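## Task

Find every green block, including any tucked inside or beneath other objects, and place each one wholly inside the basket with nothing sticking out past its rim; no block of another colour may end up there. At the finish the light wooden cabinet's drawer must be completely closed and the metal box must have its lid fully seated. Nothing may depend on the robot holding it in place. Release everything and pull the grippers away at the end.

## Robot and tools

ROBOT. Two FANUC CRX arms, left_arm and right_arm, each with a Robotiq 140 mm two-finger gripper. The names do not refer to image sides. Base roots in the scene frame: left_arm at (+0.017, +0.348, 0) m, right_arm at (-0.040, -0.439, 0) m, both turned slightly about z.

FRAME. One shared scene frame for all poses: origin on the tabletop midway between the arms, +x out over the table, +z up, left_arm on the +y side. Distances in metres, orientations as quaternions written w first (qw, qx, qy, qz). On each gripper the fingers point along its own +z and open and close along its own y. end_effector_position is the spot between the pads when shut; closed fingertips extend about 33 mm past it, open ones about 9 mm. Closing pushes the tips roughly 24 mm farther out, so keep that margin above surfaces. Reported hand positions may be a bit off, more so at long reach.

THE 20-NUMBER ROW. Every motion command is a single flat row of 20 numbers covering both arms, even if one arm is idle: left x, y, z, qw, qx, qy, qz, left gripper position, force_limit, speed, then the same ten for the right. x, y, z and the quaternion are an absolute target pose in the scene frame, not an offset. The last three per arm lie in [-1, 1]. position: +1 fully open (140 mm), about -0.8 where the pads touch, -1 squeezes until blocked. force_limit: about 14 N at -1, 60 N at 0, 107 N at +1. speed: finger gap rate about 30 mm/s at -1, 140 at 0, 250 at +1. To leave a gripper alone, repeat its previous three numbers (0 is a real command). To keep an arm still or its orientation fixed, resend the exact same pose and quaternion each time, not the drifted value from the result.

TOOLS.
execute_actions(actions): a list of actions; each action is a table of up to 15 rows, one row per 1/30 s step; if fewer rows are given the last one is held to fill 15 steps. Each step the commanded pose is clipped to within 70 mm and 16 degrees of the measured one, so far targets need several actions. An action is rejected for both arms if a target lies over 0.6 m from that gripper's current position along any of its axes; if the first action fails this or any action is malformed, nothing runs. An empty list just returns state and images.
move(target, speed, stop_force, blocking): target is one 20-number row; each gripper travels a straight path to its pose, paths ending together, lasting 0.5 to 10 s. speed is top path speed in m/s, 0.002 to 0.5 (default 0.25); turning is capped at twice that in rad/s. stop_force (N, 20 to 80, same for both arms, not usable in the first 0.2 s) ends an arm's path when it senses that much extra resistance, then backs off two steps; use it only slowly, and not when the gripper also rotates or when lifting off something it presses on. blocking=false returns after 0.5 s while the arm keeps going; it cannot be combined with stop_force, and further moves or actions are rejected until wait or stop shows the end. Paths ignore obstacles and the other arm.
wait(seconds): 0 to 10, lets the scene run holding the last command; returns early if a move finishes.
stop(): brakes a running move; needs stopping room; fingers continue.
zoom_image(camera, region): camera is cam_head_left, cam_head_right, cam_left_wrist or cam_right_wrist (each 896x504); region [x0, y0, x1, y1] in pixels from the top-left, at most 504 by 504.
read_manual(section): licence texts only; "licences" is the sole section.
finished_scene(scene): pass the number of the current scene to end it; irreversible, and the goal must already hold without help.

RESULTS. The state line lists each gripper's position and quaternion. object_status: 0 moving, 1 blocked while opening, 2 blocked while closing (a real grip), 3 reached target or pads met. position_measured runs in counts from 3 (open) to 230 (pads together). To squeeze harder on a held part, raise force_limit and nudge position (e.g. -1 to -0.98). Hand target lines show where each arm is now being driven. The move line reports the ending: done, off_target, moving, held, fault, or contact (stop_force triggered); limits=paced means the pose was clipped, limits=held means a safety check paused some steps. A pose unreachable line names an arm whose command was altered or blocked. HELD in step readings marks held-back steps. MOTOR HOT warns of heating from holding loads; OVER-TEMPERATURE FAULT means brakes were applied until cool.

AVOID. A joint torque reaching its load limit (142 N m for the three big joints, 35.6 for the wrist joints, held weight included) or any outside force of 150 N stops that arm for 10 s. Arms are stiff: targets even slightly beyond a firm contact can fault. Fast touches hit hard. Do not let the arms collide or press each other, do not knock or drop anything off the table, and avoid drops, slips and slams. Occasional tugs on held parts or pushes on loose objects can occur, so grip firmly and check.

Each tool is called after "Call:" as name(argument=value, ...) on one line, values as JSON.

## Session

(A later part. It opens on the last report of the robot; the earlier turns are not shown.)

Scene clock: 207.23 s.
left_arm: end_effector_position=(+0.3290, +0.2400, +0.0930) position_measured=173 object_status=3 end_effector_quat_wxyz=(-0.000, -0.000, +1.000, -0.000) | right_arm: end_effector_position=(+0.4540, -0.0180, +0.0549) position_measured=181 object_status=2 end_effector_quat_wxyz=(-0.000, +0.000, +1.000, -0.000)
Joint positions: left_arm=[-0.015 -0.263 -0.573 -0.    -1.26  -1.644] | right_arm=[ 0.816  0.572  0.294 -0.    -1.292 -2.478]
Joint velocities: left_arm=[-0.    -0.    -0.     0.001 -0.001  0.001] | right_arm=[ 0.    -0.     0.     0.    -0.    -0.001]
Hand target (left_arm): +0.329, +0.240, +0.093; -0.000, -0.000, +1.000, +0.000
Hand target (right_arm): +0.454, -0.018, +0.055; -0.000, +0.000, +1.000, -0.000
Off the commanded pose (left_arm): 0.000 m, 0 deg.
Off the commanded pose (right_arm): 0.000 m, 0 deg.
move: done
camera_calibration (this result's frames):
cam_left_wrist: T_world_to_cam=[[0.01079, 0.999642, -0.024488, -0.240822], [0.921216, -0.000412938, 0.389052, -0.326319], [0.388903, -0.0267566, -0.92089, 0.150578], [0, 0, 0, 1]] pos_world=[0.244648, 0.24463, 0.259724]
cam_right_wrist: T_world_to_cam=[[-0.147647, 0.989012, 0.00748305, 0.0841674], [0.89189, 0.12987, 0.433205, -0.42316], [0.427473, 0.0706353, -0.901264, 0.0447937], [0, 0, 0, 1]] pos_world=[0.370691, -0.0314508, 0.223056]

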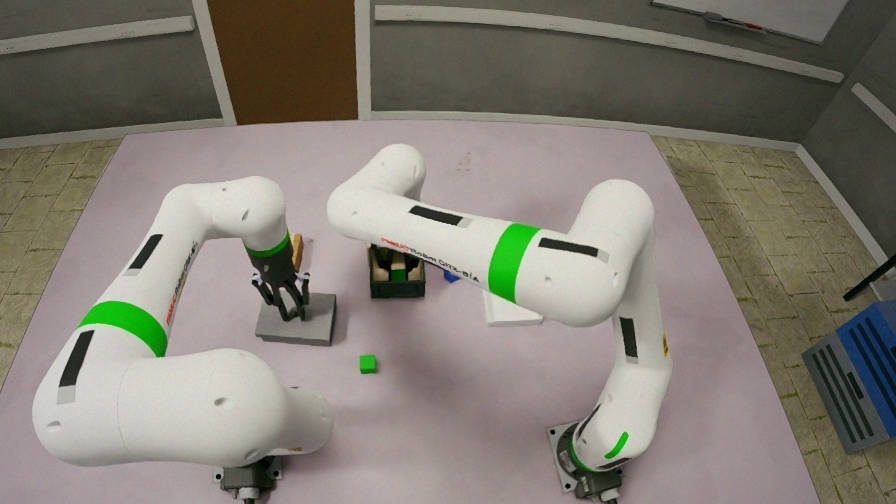

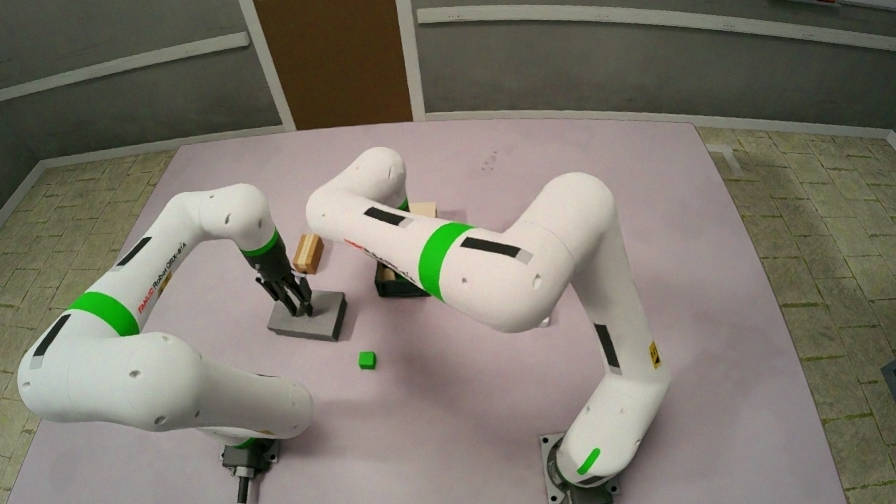

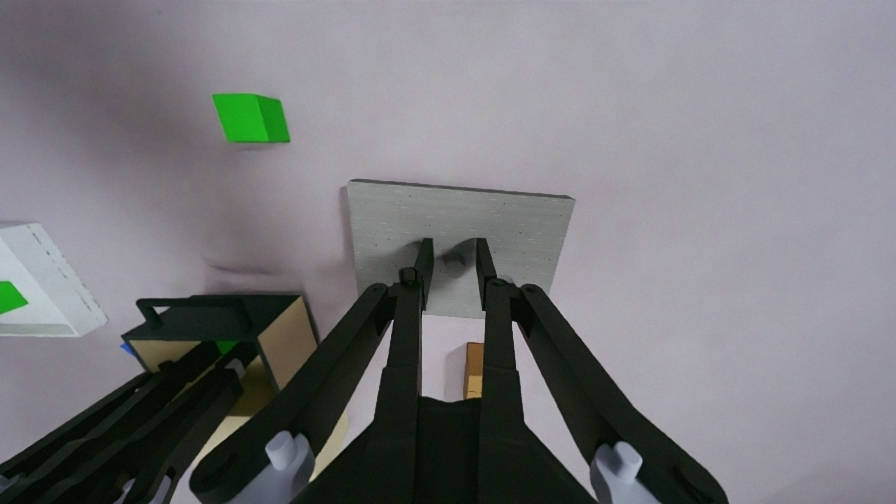

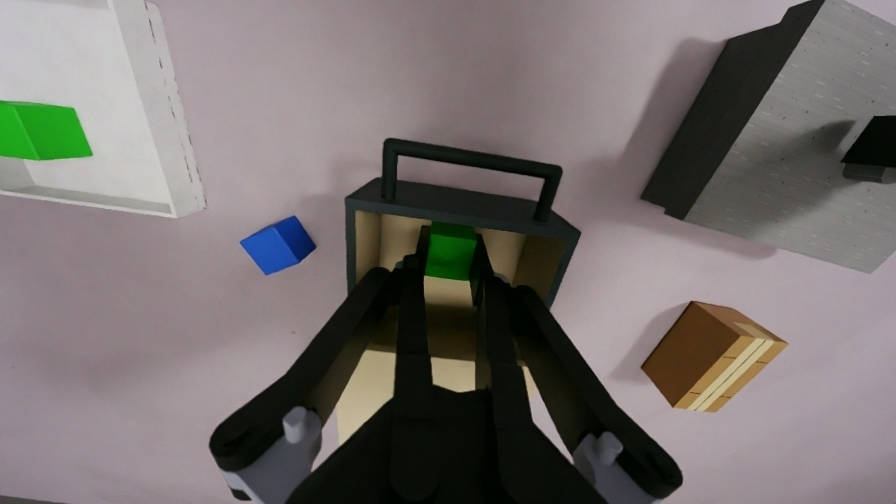

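Call:
move(target=[0.329,0.24,0.14,0,0,1,0,-0.35,0.5,-0.3, 0.454,-0.018,0.14,0,0,1,0,-1,0,-0.3], speed=0.15)

Call:
move(target=[0.53,0.29,0.16,0,0,1,0,0.3,0,0, 0.408,-0.28,0.11,0,0,1,0,-1,0,-0.3], speed=0.25)

Call:
move(target=[0.53,0.29,0.16,0,0,1,0,0.3,0,0, 0.408,-0.28,0.066,0,0,1,0,-1,0,-0.3], speed=0.1)

Scene clock: 215.80 s.
left_arm: end_effector_position=(+0.3290, +0.2399, +0.1400) position_measured=173 object_status=3 end_effector_quat_wxyz=(-0.000, +0.000, +1.000, -0.000) | right_arm: end_effector_position=(+0.4540, -0.0181, +0.1403) position_measured=181 object_status=2 end_effector_quat_wxyz=(+0.000, -0.000, +1.000, +0.000)
Joint positions: left_arm=[-0.015 -0.296 -0.484  0.    -1.382 -1.644] | right_arm=[ 0.816  0.53   0.432  0.    -1.473 -2.478]
Joint velocities: left_arm=[ 0.    -0.     0.001 -0.     0.001 -0.001] | right_arm=[-0.     0.002  0.001 -0.001 -0.     0.001]
Hand target (left_arm): +0.329, +0.240, +0.140; +0.000, +0.000, +1.000, -0.000
Hand target (right_arm): +0.454, -0.018, +0.140; -0.000, -0.000, +1.000, +0.000
Off the commanded pose (left_arm): 0.000 m, 0 deg.
Off the commanded pose (right_arm): 0.000 m, 0 deg.
move: done
camera_calibration (this result's frames):
cam_left_wrist: T_world_to_cam=[[0.0111965, 0.999634, -0.0246356, -0.239708], [0.921209, -0.000729689, 0.389067, -0.344513], [0.388906, -0.0270508, -0.92088, 0.193941], [0, 0, 0, 1]] pos_world=[0.244627, 0.244615, 0.30673]
cam_right_wrist: T_world_to_cam=[[-0.147914, 0.98897, 0.00767919, 0.0837251], [0.891624, 0.129987, 0.433716, -0.460119], [0.427934, 0.0709995, -0.901017, 0.121511], [0, 0, 0, 1]] pos_world=[0.370639, -0.0316195, 0.308402]

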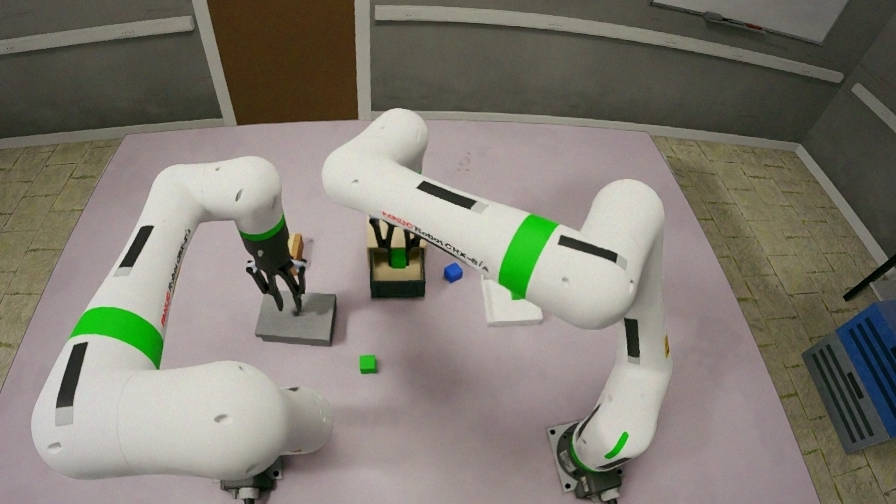

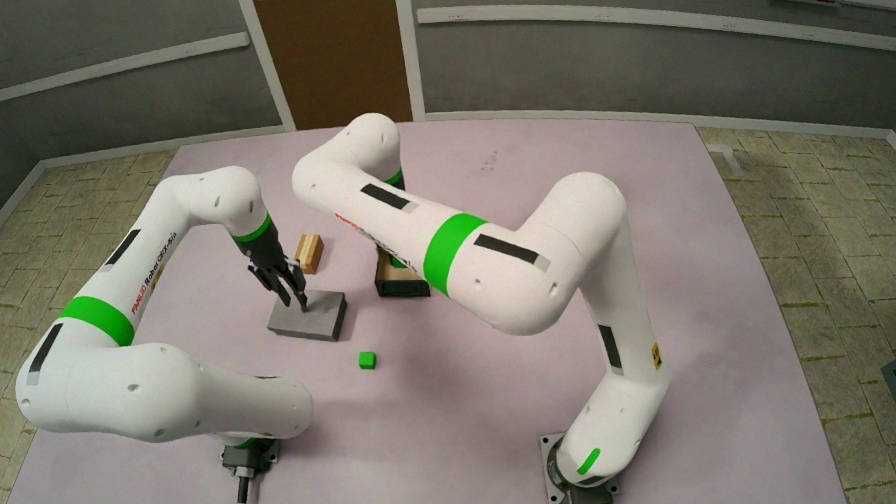

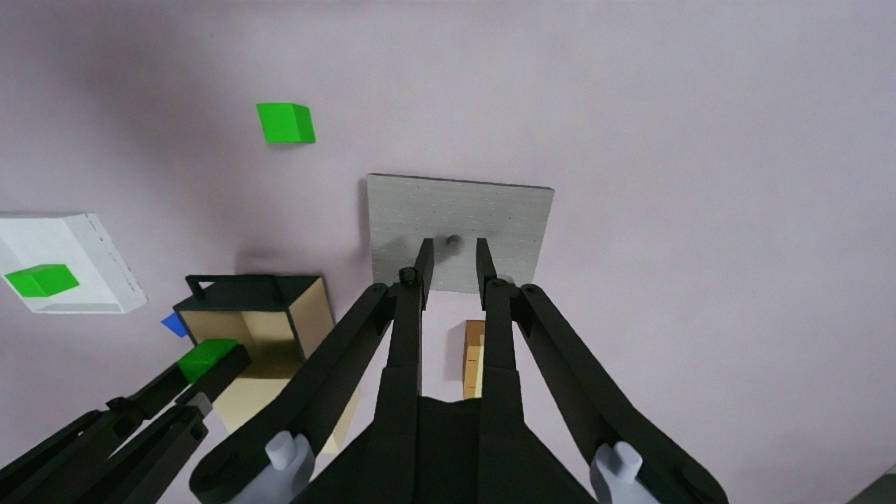

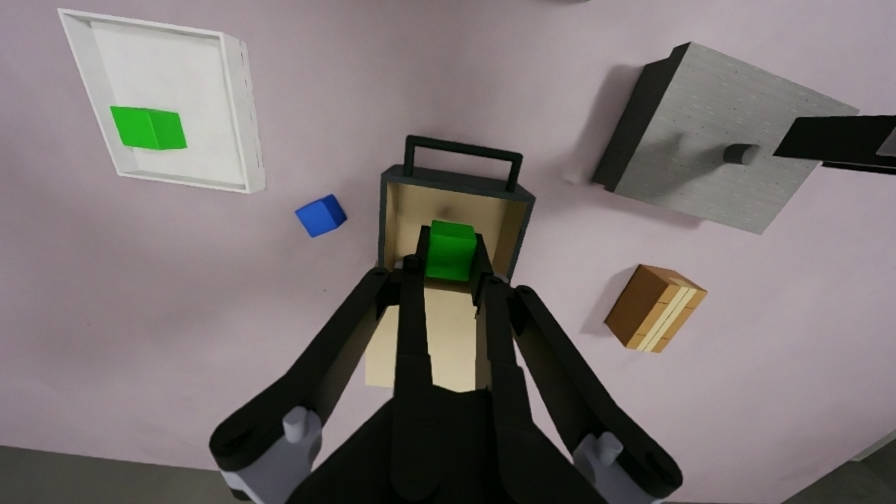

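Scene clock: 217.30 s.
left_arm: end_effector_position=(+0.5299, +0.2904, +0.1601) position_measured=91 object_status=3 end_effector_quat_wxyz=(+0.000, +0.000, +1.000, -0.000) | right_arm: end_effector_position=(+0.4092, -0.2802, +0.1099) position_measured=181 object_status=2 end_effector_quat_wxyz=(+0.000, +0.000, +1.000, -0.000)
Joint positions: left_arm=[ 0.056  0.184  0.017  0.    -1.404 -1.715] | right_arm=[ 0.525  0.114 -0.184  0.001 -1.273 -2.188]
Joint velocities: left_arm=[-0.     0.001  0.002 -0.001 -0.002 -0.001] | right_arm=[-0.001 -0.    -0.001 -0.001 -0.001  0.   ]
Hand target (left_arm): +0.530, +0.290, +0.160; +0.000, +0.000, +1.000, -0.000
Hand target (right_arm): +0.409, -0.280, +0.110; +0.000, +0.000, +1.000, -0.000
Off the commanded pose (left_arm): 0.000 m, 0 deg.
Off the commanded pose (right_arm): 0.001 m, 0 deg.
move: done
camera_calibration (this result's frames):
cam_left_wrist: T_world_to_cam=[[0.0110014, 0.999635, -0.0246721, -0.291825], [0.921145, -0.000531227, 0.389218, -0.537478], [0.389063, -0.0270085, -0.920815, 0.13556], [0, 0, 0, 1]] pos_world=[0.445564, 0.295095, 0.326822]
cam_right_wrist: T_world_to_cam=[[-0.14745, 0.989044, 0.00712579, 0.336379], [0.891523, 0.129784, 0.433986, -0.372919], [0.428306, 0.0703438, -0.900892, 0.131561], [0, 0, 0, 1]] pos_world=[0.325716, -0.293549, 0.277966]

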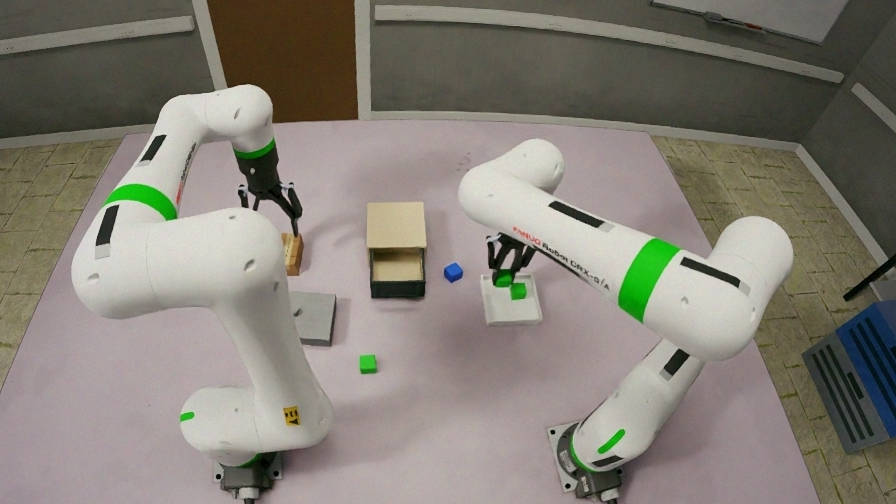

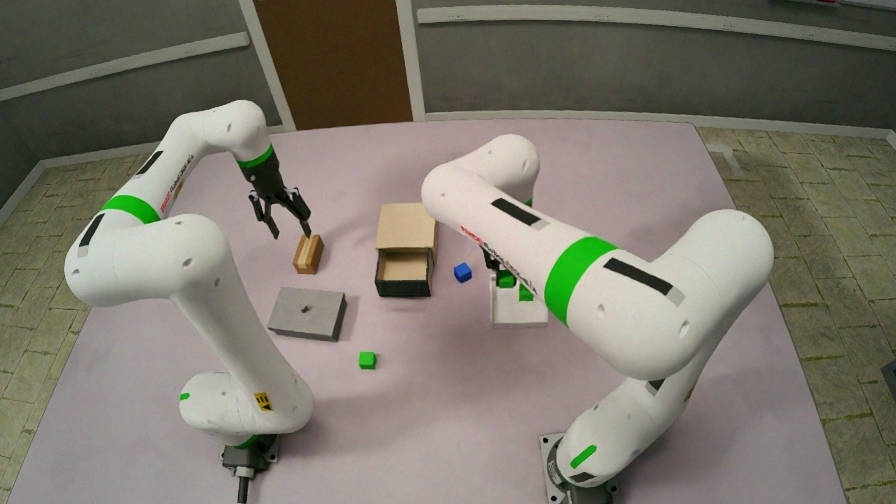

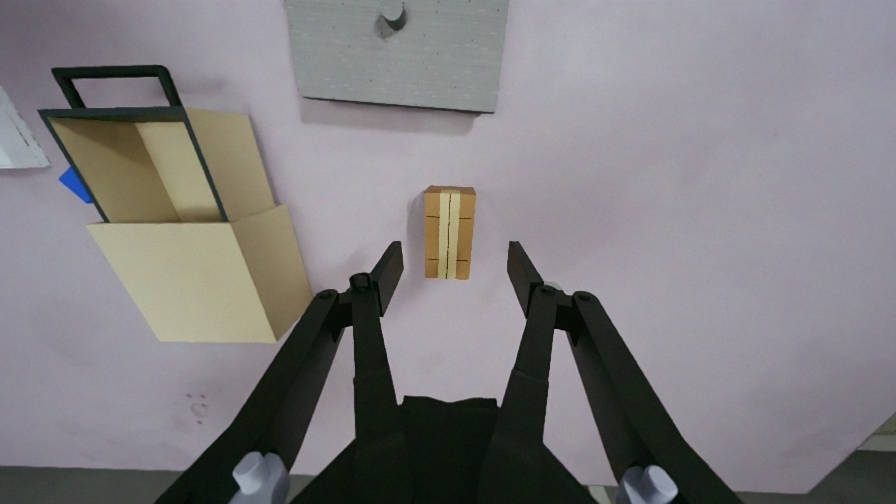

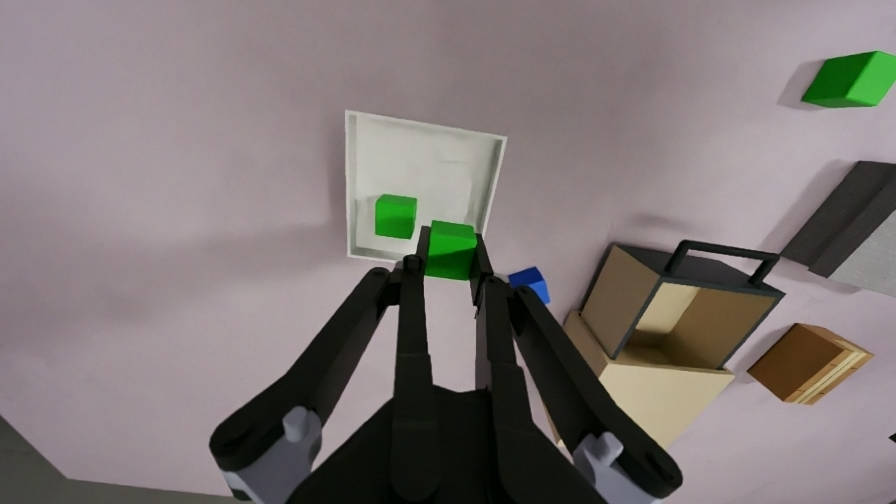

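Scene clock: 218.07 s.
left_arm: end_effector_position=(+0.5300, +0.2900, +0.1600) position_measured=91 object_status=3 end_effector_quat_wxyz=(-0.000, -0.000, +1.000, +0.000) | right_arm: end_effector_position=(+0.4080, -0.2800, +0.0660) position_measured=181 object_status=2 end_effector_quat_wxyz=(+0.000, +0.000, +1.000, +0.000)
Joint positions: left_arm=[ 0.055  0.184  0.017 -0.    -1.404 -1.714] | right_arm=[ 0.526  0.149 -0.252 -0.    -1.17  -2.189]
Joint velocities: left_arm=[-0.    -0.    -0.001 -0.001 -0.001  0.   ] | right_arm=[ 0.     0.001 -0.001  0.     0.     0.001]
Hand target (left_arm): +0.530, +0.290, +0.160; -0.000, -0.000, +1.000, +0.000
Hand target (right_arm): +0.408, -0.280, +0.066; +0.000, +0.000, +1.000, -0.000
Off the commanded pose (left_arm): 0.000 m, 0 deg.
Off the commanded pose (right_arm): 0.000 m, 0 deg.
move: done
camera_calibration (this result's frames):
cam_left_wrist: T_world_to_cam=[[0.0109897, 0.99964, -0.0244832, -0.29144], [0.921203, -0.000597938, 0.389083, -0.53748], [0.388928, -0.0268299, -0.920877, 0.13546], [0, 0, 0, 1]] pos_world=[0.445647, 0.294648, 0.326731]
cam_right_wrist: T_world_to_cam=[[-0.147485, 0.989035, 0.00766118, 0.336288], [0.891858, 0.129638, 0.433339, -0.353029], [0.427594, 0.0707439, -0.901198, 0.0929326], [0, 0, 0, 1]] pos_world=[0.324712, -0.293409, 0.234156]

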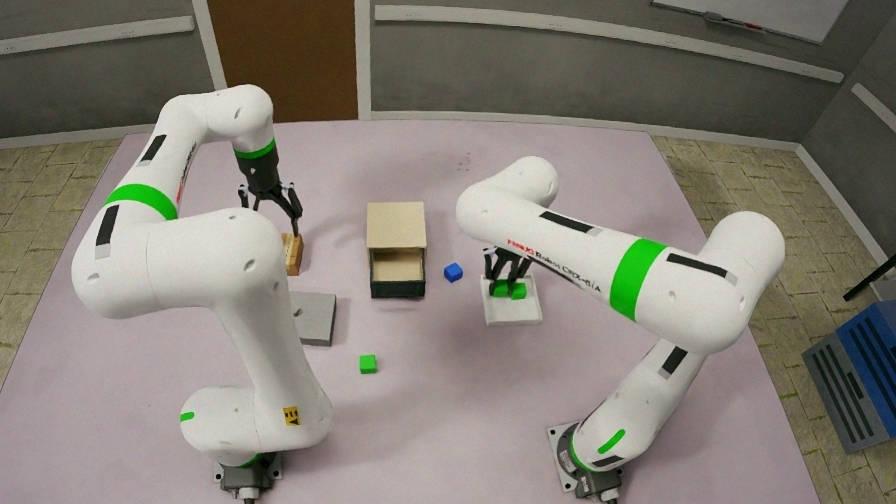

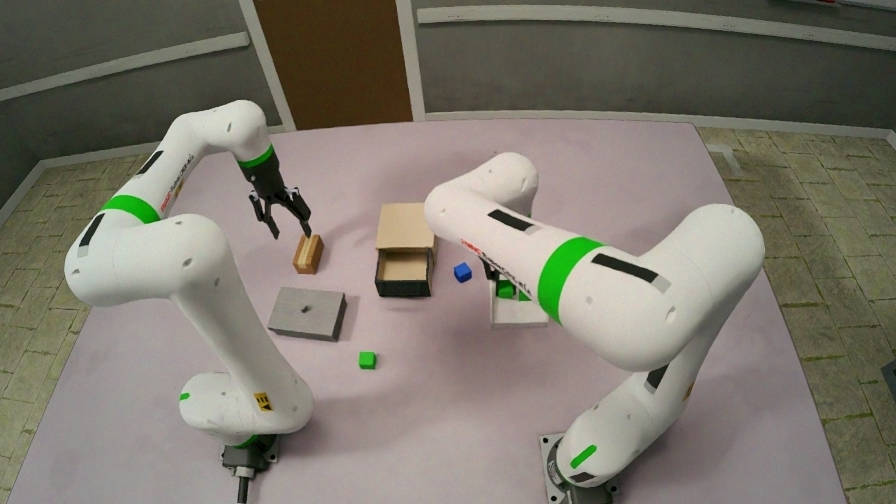

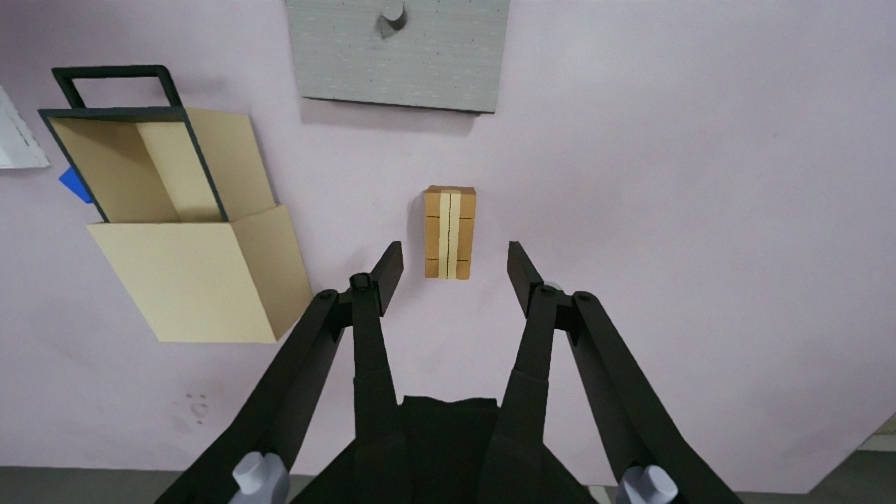

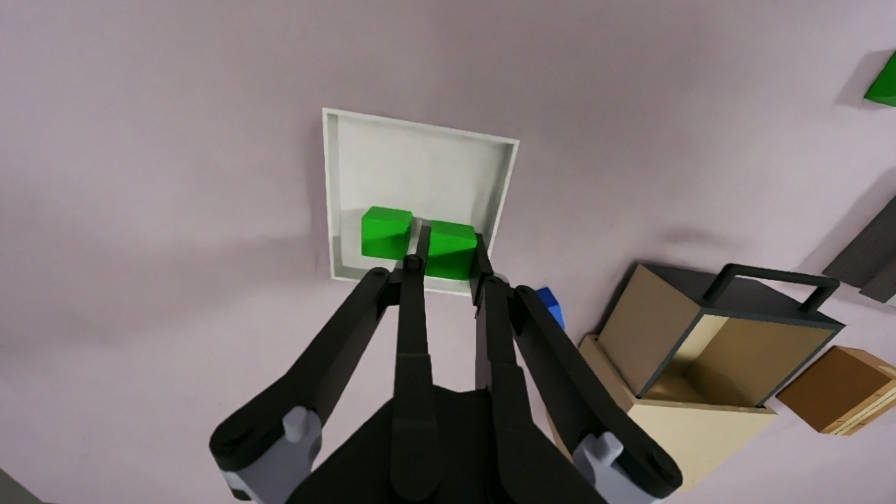

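Call:
move(target=[0.537,0.282,0.055,0,0,1,0,0.3,0,0, 0.408,-0.28,0.066,0,0,1,0,-0.3,0,-0.3], speed=0.12)

Call:
move(target=[0.537,0.282,0.055,0,0,1,0,-1,0,0, 0.408,-0.28,0.12,0,0,1,0,-0.3,0,-0.3], speed=0.15)

Call:
move(target=[0.537,0.282,0.14,0,0,1,0,-1,0,0, 0.215,0.06,0.11,0,0,1,0,-0.1,0,0], speed=0.3)

Scene clock: 226.80 s.
left_arm: end_effector_position=(+0.5370, +0.2821, +0.0550) position_measured=91 object_status=3 end_effector_quat_wxyz=(+0.000, -0.000, +1.000, +0.000) | right_arm: end_effector_position=(+0.4080, -0.2800, +0.0660) position_measured=167 object_status=3 end_effector_quat_wxyz=(-0.000, -0.000, +1.000, -0.000)
Joint positions: left_arm=[ 0.037  0.276 -0.126 -0.    -1.169 -1.696] | right_arm=[ 0.526  0.149 -0.252  0.    -1.17  -2.188]
Joint velocities: left_arm=[ 0.     0.     0.     0.     0.001 -0.   ] | right_arm=[-0.    -0.001  0.    -0.001  0.001  0.   ]
Hand target (left_arm): +0.537, +0.282, +0.055; -0.000, -0.000, +1.000, +0.000
Hand target (right_arm): +0.408, -0.280, +0.066; +0.000, +0.000, +1.000, -0.000
Off the commanded pose (left_arm): 0.000 m, 0 deg.
Off the commanded pose (right_arm): 0.000 m, 0 deg.
move: done
camera_calibration (this result's frames):
cam_left_wrist: T_world_to_cam=[[0.0107327, 0.999649, -0.0242357, -0.286076], [0.9212, -0.000457252, 0.389089, -0.503164], [0.388941, -0.0265018, -0.920881, 0.0357441], [0, 0, 0, 1]] pos_world=[0.452682, 0.286692, 0.221758]
cam_right_wrist: T_world_to_cam=[[-0.147694, 0.989005, 0.00748142, 0.336436], [0.891846, 0.129907, 0.433283, -0.352901], [0.427547, 0.0706657, -0.901227, 0.0928982], [0, 0, 0, 1]] pos_world=[0.324705, -0.293457, 0.234112]

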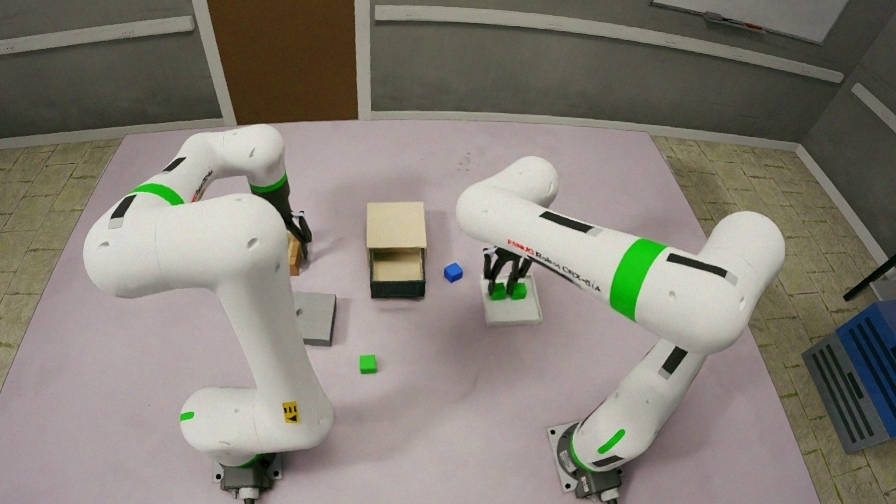

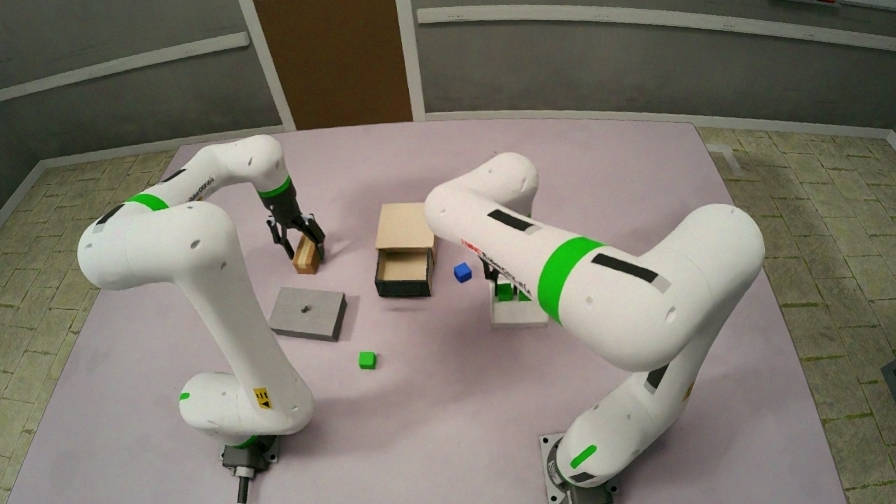

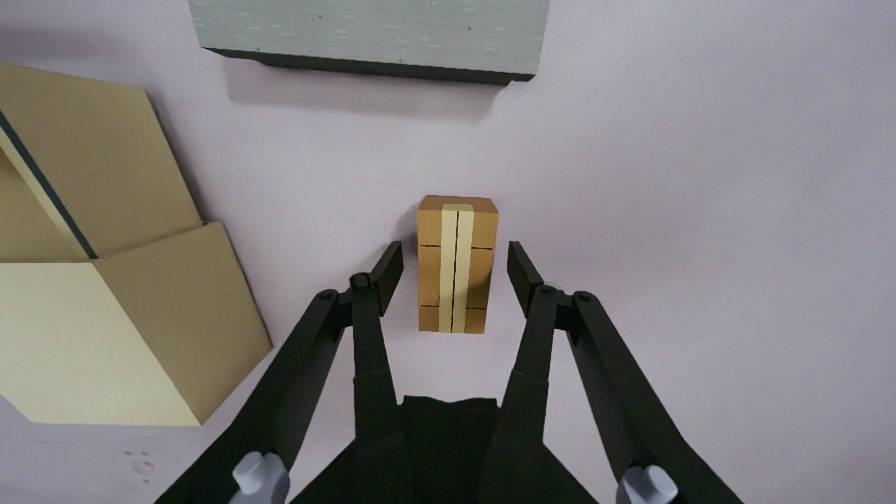

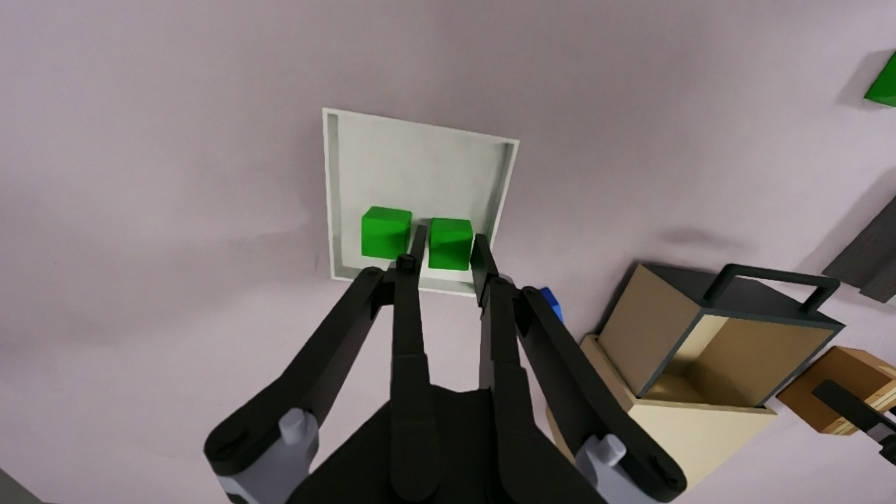

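Scene clock: 227.57 s.
left_arm: end_effector_position=(+0.5370, +0.2820, +0.0550) position_measured=148 object_status=2 end_effector_quat_wxyz=(-0.000, -0.000, +1.000, -0.000) | right_arm: end_effector_position=(+0.4080, -0.2801, +0.1200) position_measured=167 object_status=3 end_effector_quat_wxyz=(-0.000, -0.000, +1.000, -0.000)
Joint positions: left_arm=[ 0.037  0.276 -0.126  0.    -1.169 -1.696] | right_arm=[ 0.526  0.105 -0.169  0.    -1.297 -2.188]
Joint velocities: left_arm=[-0.     0.    -0.    -0.001  0.002  0.002] | right_arm=[ 0.     0.001  0.    -0.    -0.002  0.   ]
Hand target (left_arm): +0.537, +0.282, +0.055; -0.000, +0.000, +1.000, +0.000
Hand target (right_arm): +0.408, -0.280, +0.120; -0.000, -0.000, +1.000, +0.000
Off the commanded pose (left_arm): 0.000 m, 0 deg.
Off the commanded pose (right_arm): 0.000 m, 0 deg.
move: done
camera_calibration (this result's frames):
cam_left_wrist: T_world_to_cam=[[0.0109749, 0.99964, -0.0244913, -0.286082], [0.921215, -0.000582083, 0.389052, -0.503083], [0.388898, -0.0268315, -0.92089, 0.035825], [0, 0, 0, 1]] pos_world=[0.452656, 0.286647, 0.22171]
cam_right_wrist: T_world_to_cam=[[-0.147853, 0.988981, 0.00750346, 0.336113], [0.891824, 0.130041, 0.433289, -0.376209], [0.427539, 0.070755, -0.901224, 0.141649], [0, 0, 0, 1]] pos_world=[0.324647, -0.293509, 0.288143]

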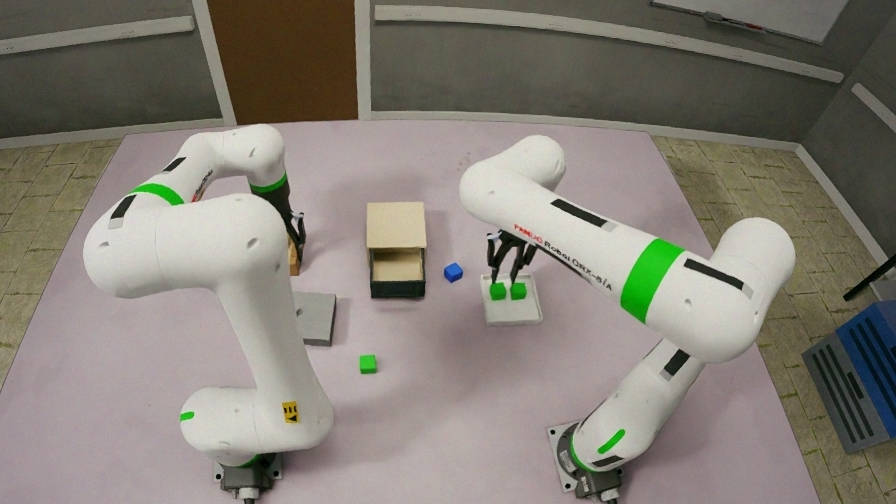

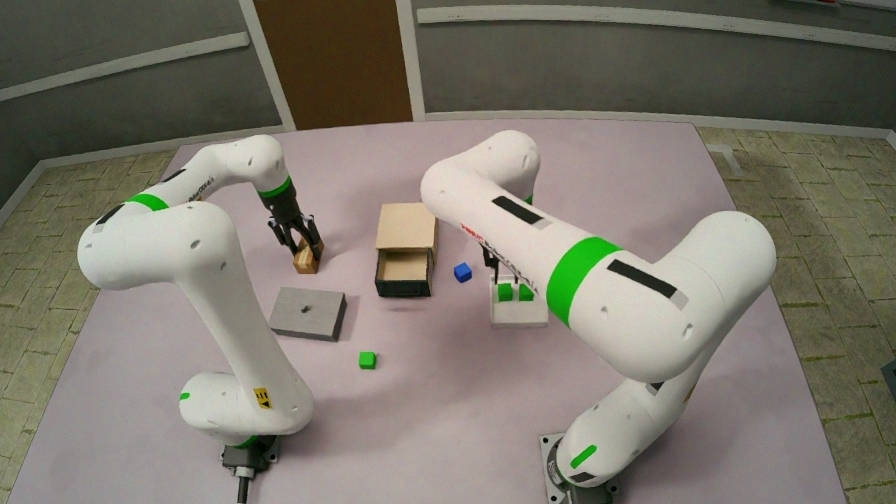

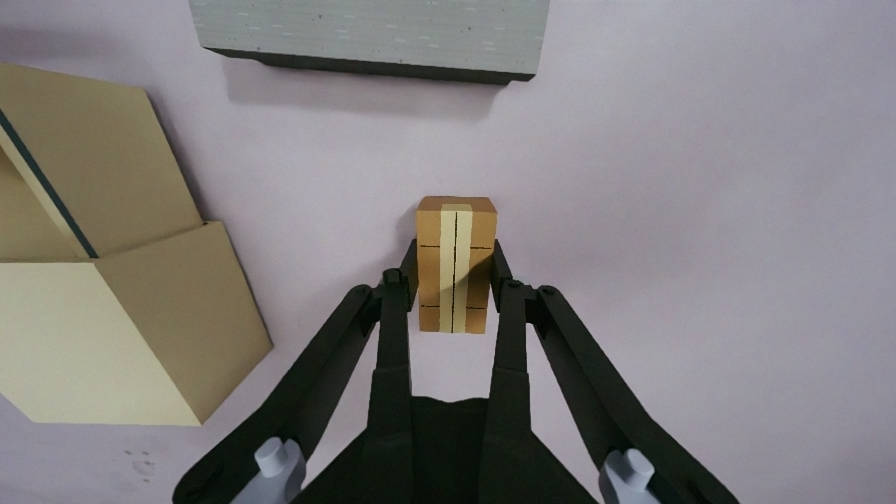

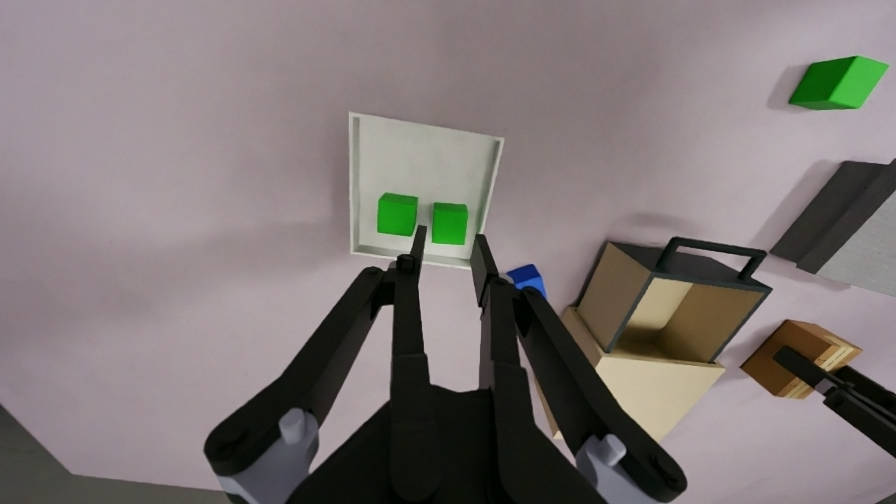

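Scene clock: 229.20 s.
left_arm: end_effector_position=(+0.5370, +0.2819, +0.1400) position_measured=148 object_status=2 end_effector_quat_wxyz=(-0.000, +0.000, +1.000, -0.000) | right_arm: end_effector_position=(+0.2316, +0.0244, +0.1112) position_measured=141 object_status=3 end_effector_quat_wxyz=(-0.001, -0.001, +1.000, +0.002)
Joint positions: left_arm=[ 0.037  0.213  0.004  0.    -1.362 -1.696] | right_arm=[ 1.192  0.26  -0.007 -0.003 -1.302 -2.852]
Joint velocities: left_arm=[ 0.     0.     0.002 -0.     0.001 -0.001] | right_arm=[-0.    -0.001 -0.    -0.     0.001  0.001]
Hand target (left_arm): +0.537, +0.282, +0.140; +0.000, +0.000, +1.000, -0.000
Hand target (right_arm): +0.232, +0.024, +0.111; -0.001, -0.001, +1.000, +0.002
Off the commanded pose (left_arm): 0.000 m, 0 deg.
Off the commanded pose (right_arm): 0.039 m, 0 deg.
move: held (right_arm); limits=held; held on 9 of 49 steps (right_arm), including the last (right_arm)
pose unreachable (right arm): on one or more control steps of this call, first in action 0 (counted from 0), this arm could not follow its commanded pose, so it was not sent that pose on those steps. On the call's last step it was still not sent that pose. It may still have moved: this result reports where it is.
cause: the commanded pose would bring a part of the arm too close to another arm (a part of this arm just beyond joint 4 (forearm roll) and a part of the other arm just beyond its joint 2 (shoulder)).
camera_calibration (this result's frames):
cam_left_wrist: T_world_to_cam=[[0.0112481, 0.999633, -0.0246327, -0.284069], [0.92121, -0.000778403, 0.389064, -0.536067], [0.388903, -0.0270681, -0.920881, 0.114179], [0, 0, 0, 1]] pos_world=[0.452621, 0.286638, 0.306712]
cam_right_wrist: T_world_to_cam=[[-0.149026, 0.988773, 0.0109047, 0.00889407], [0.89259, 0.129767, 0.431791, -0.254692], [0.425529, 0.0740814, -0.901908, 0.188096], [0, 0, 0, 1]] pos_world=[0.148621, 0.010322, 0.279523]

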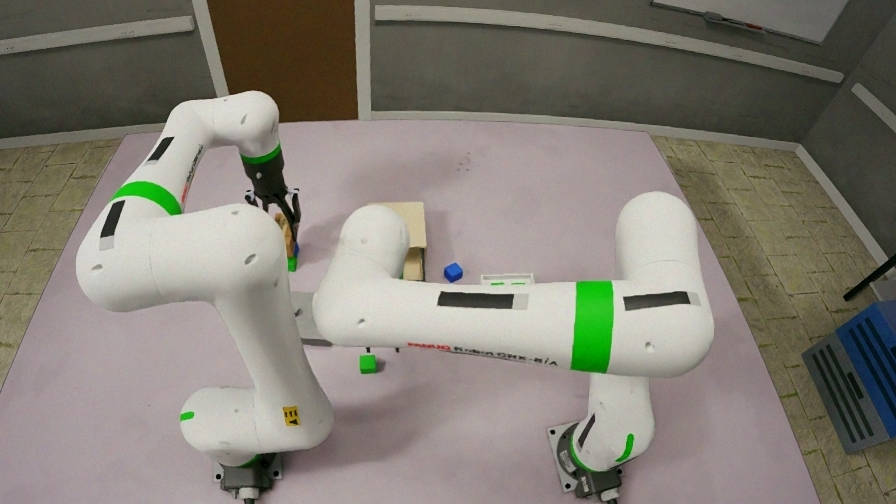

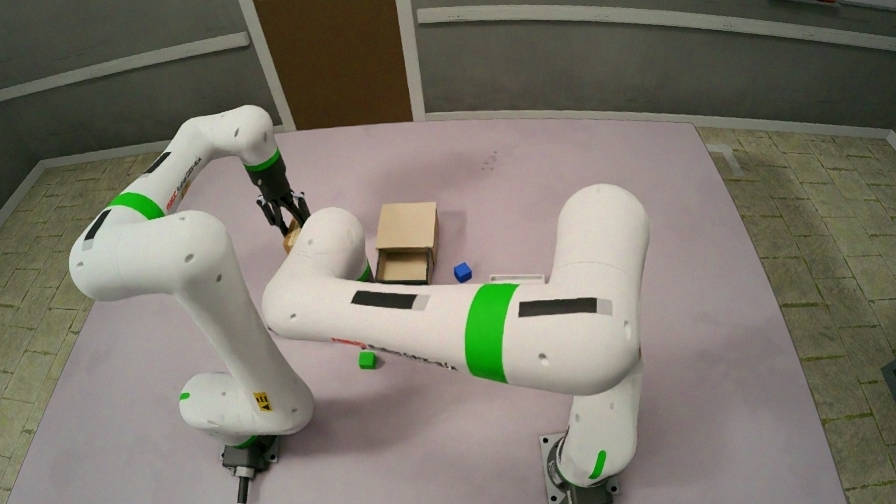

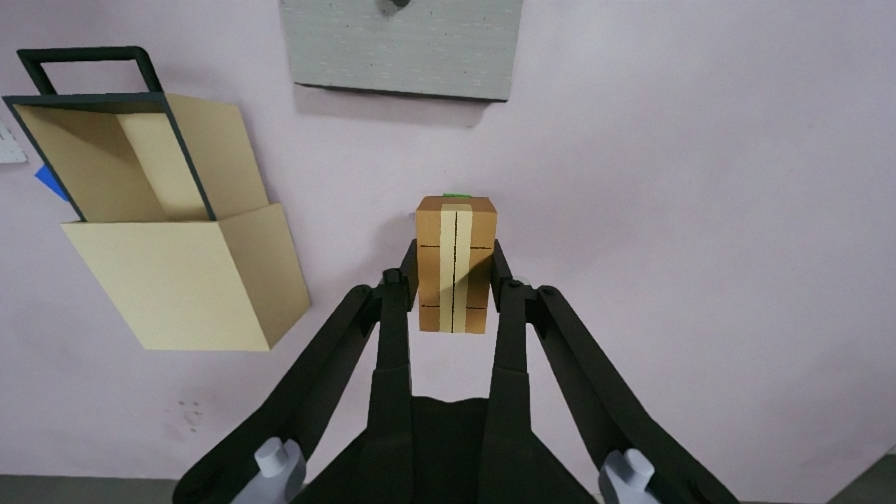

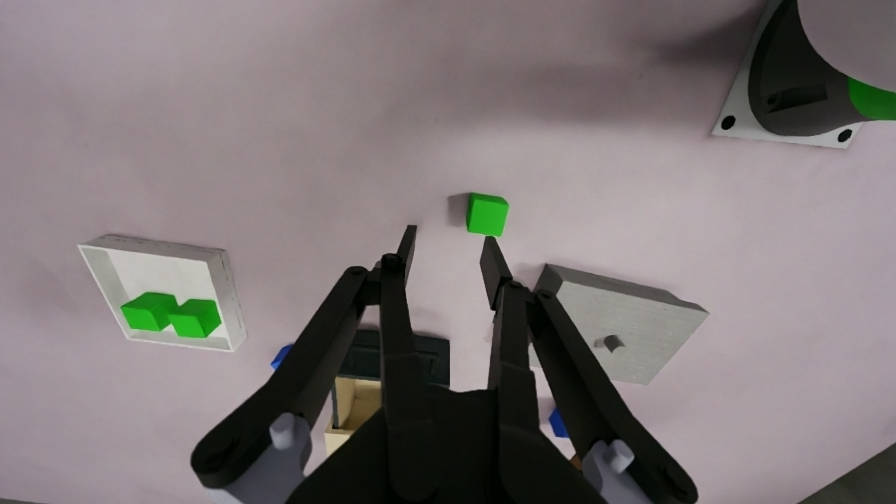

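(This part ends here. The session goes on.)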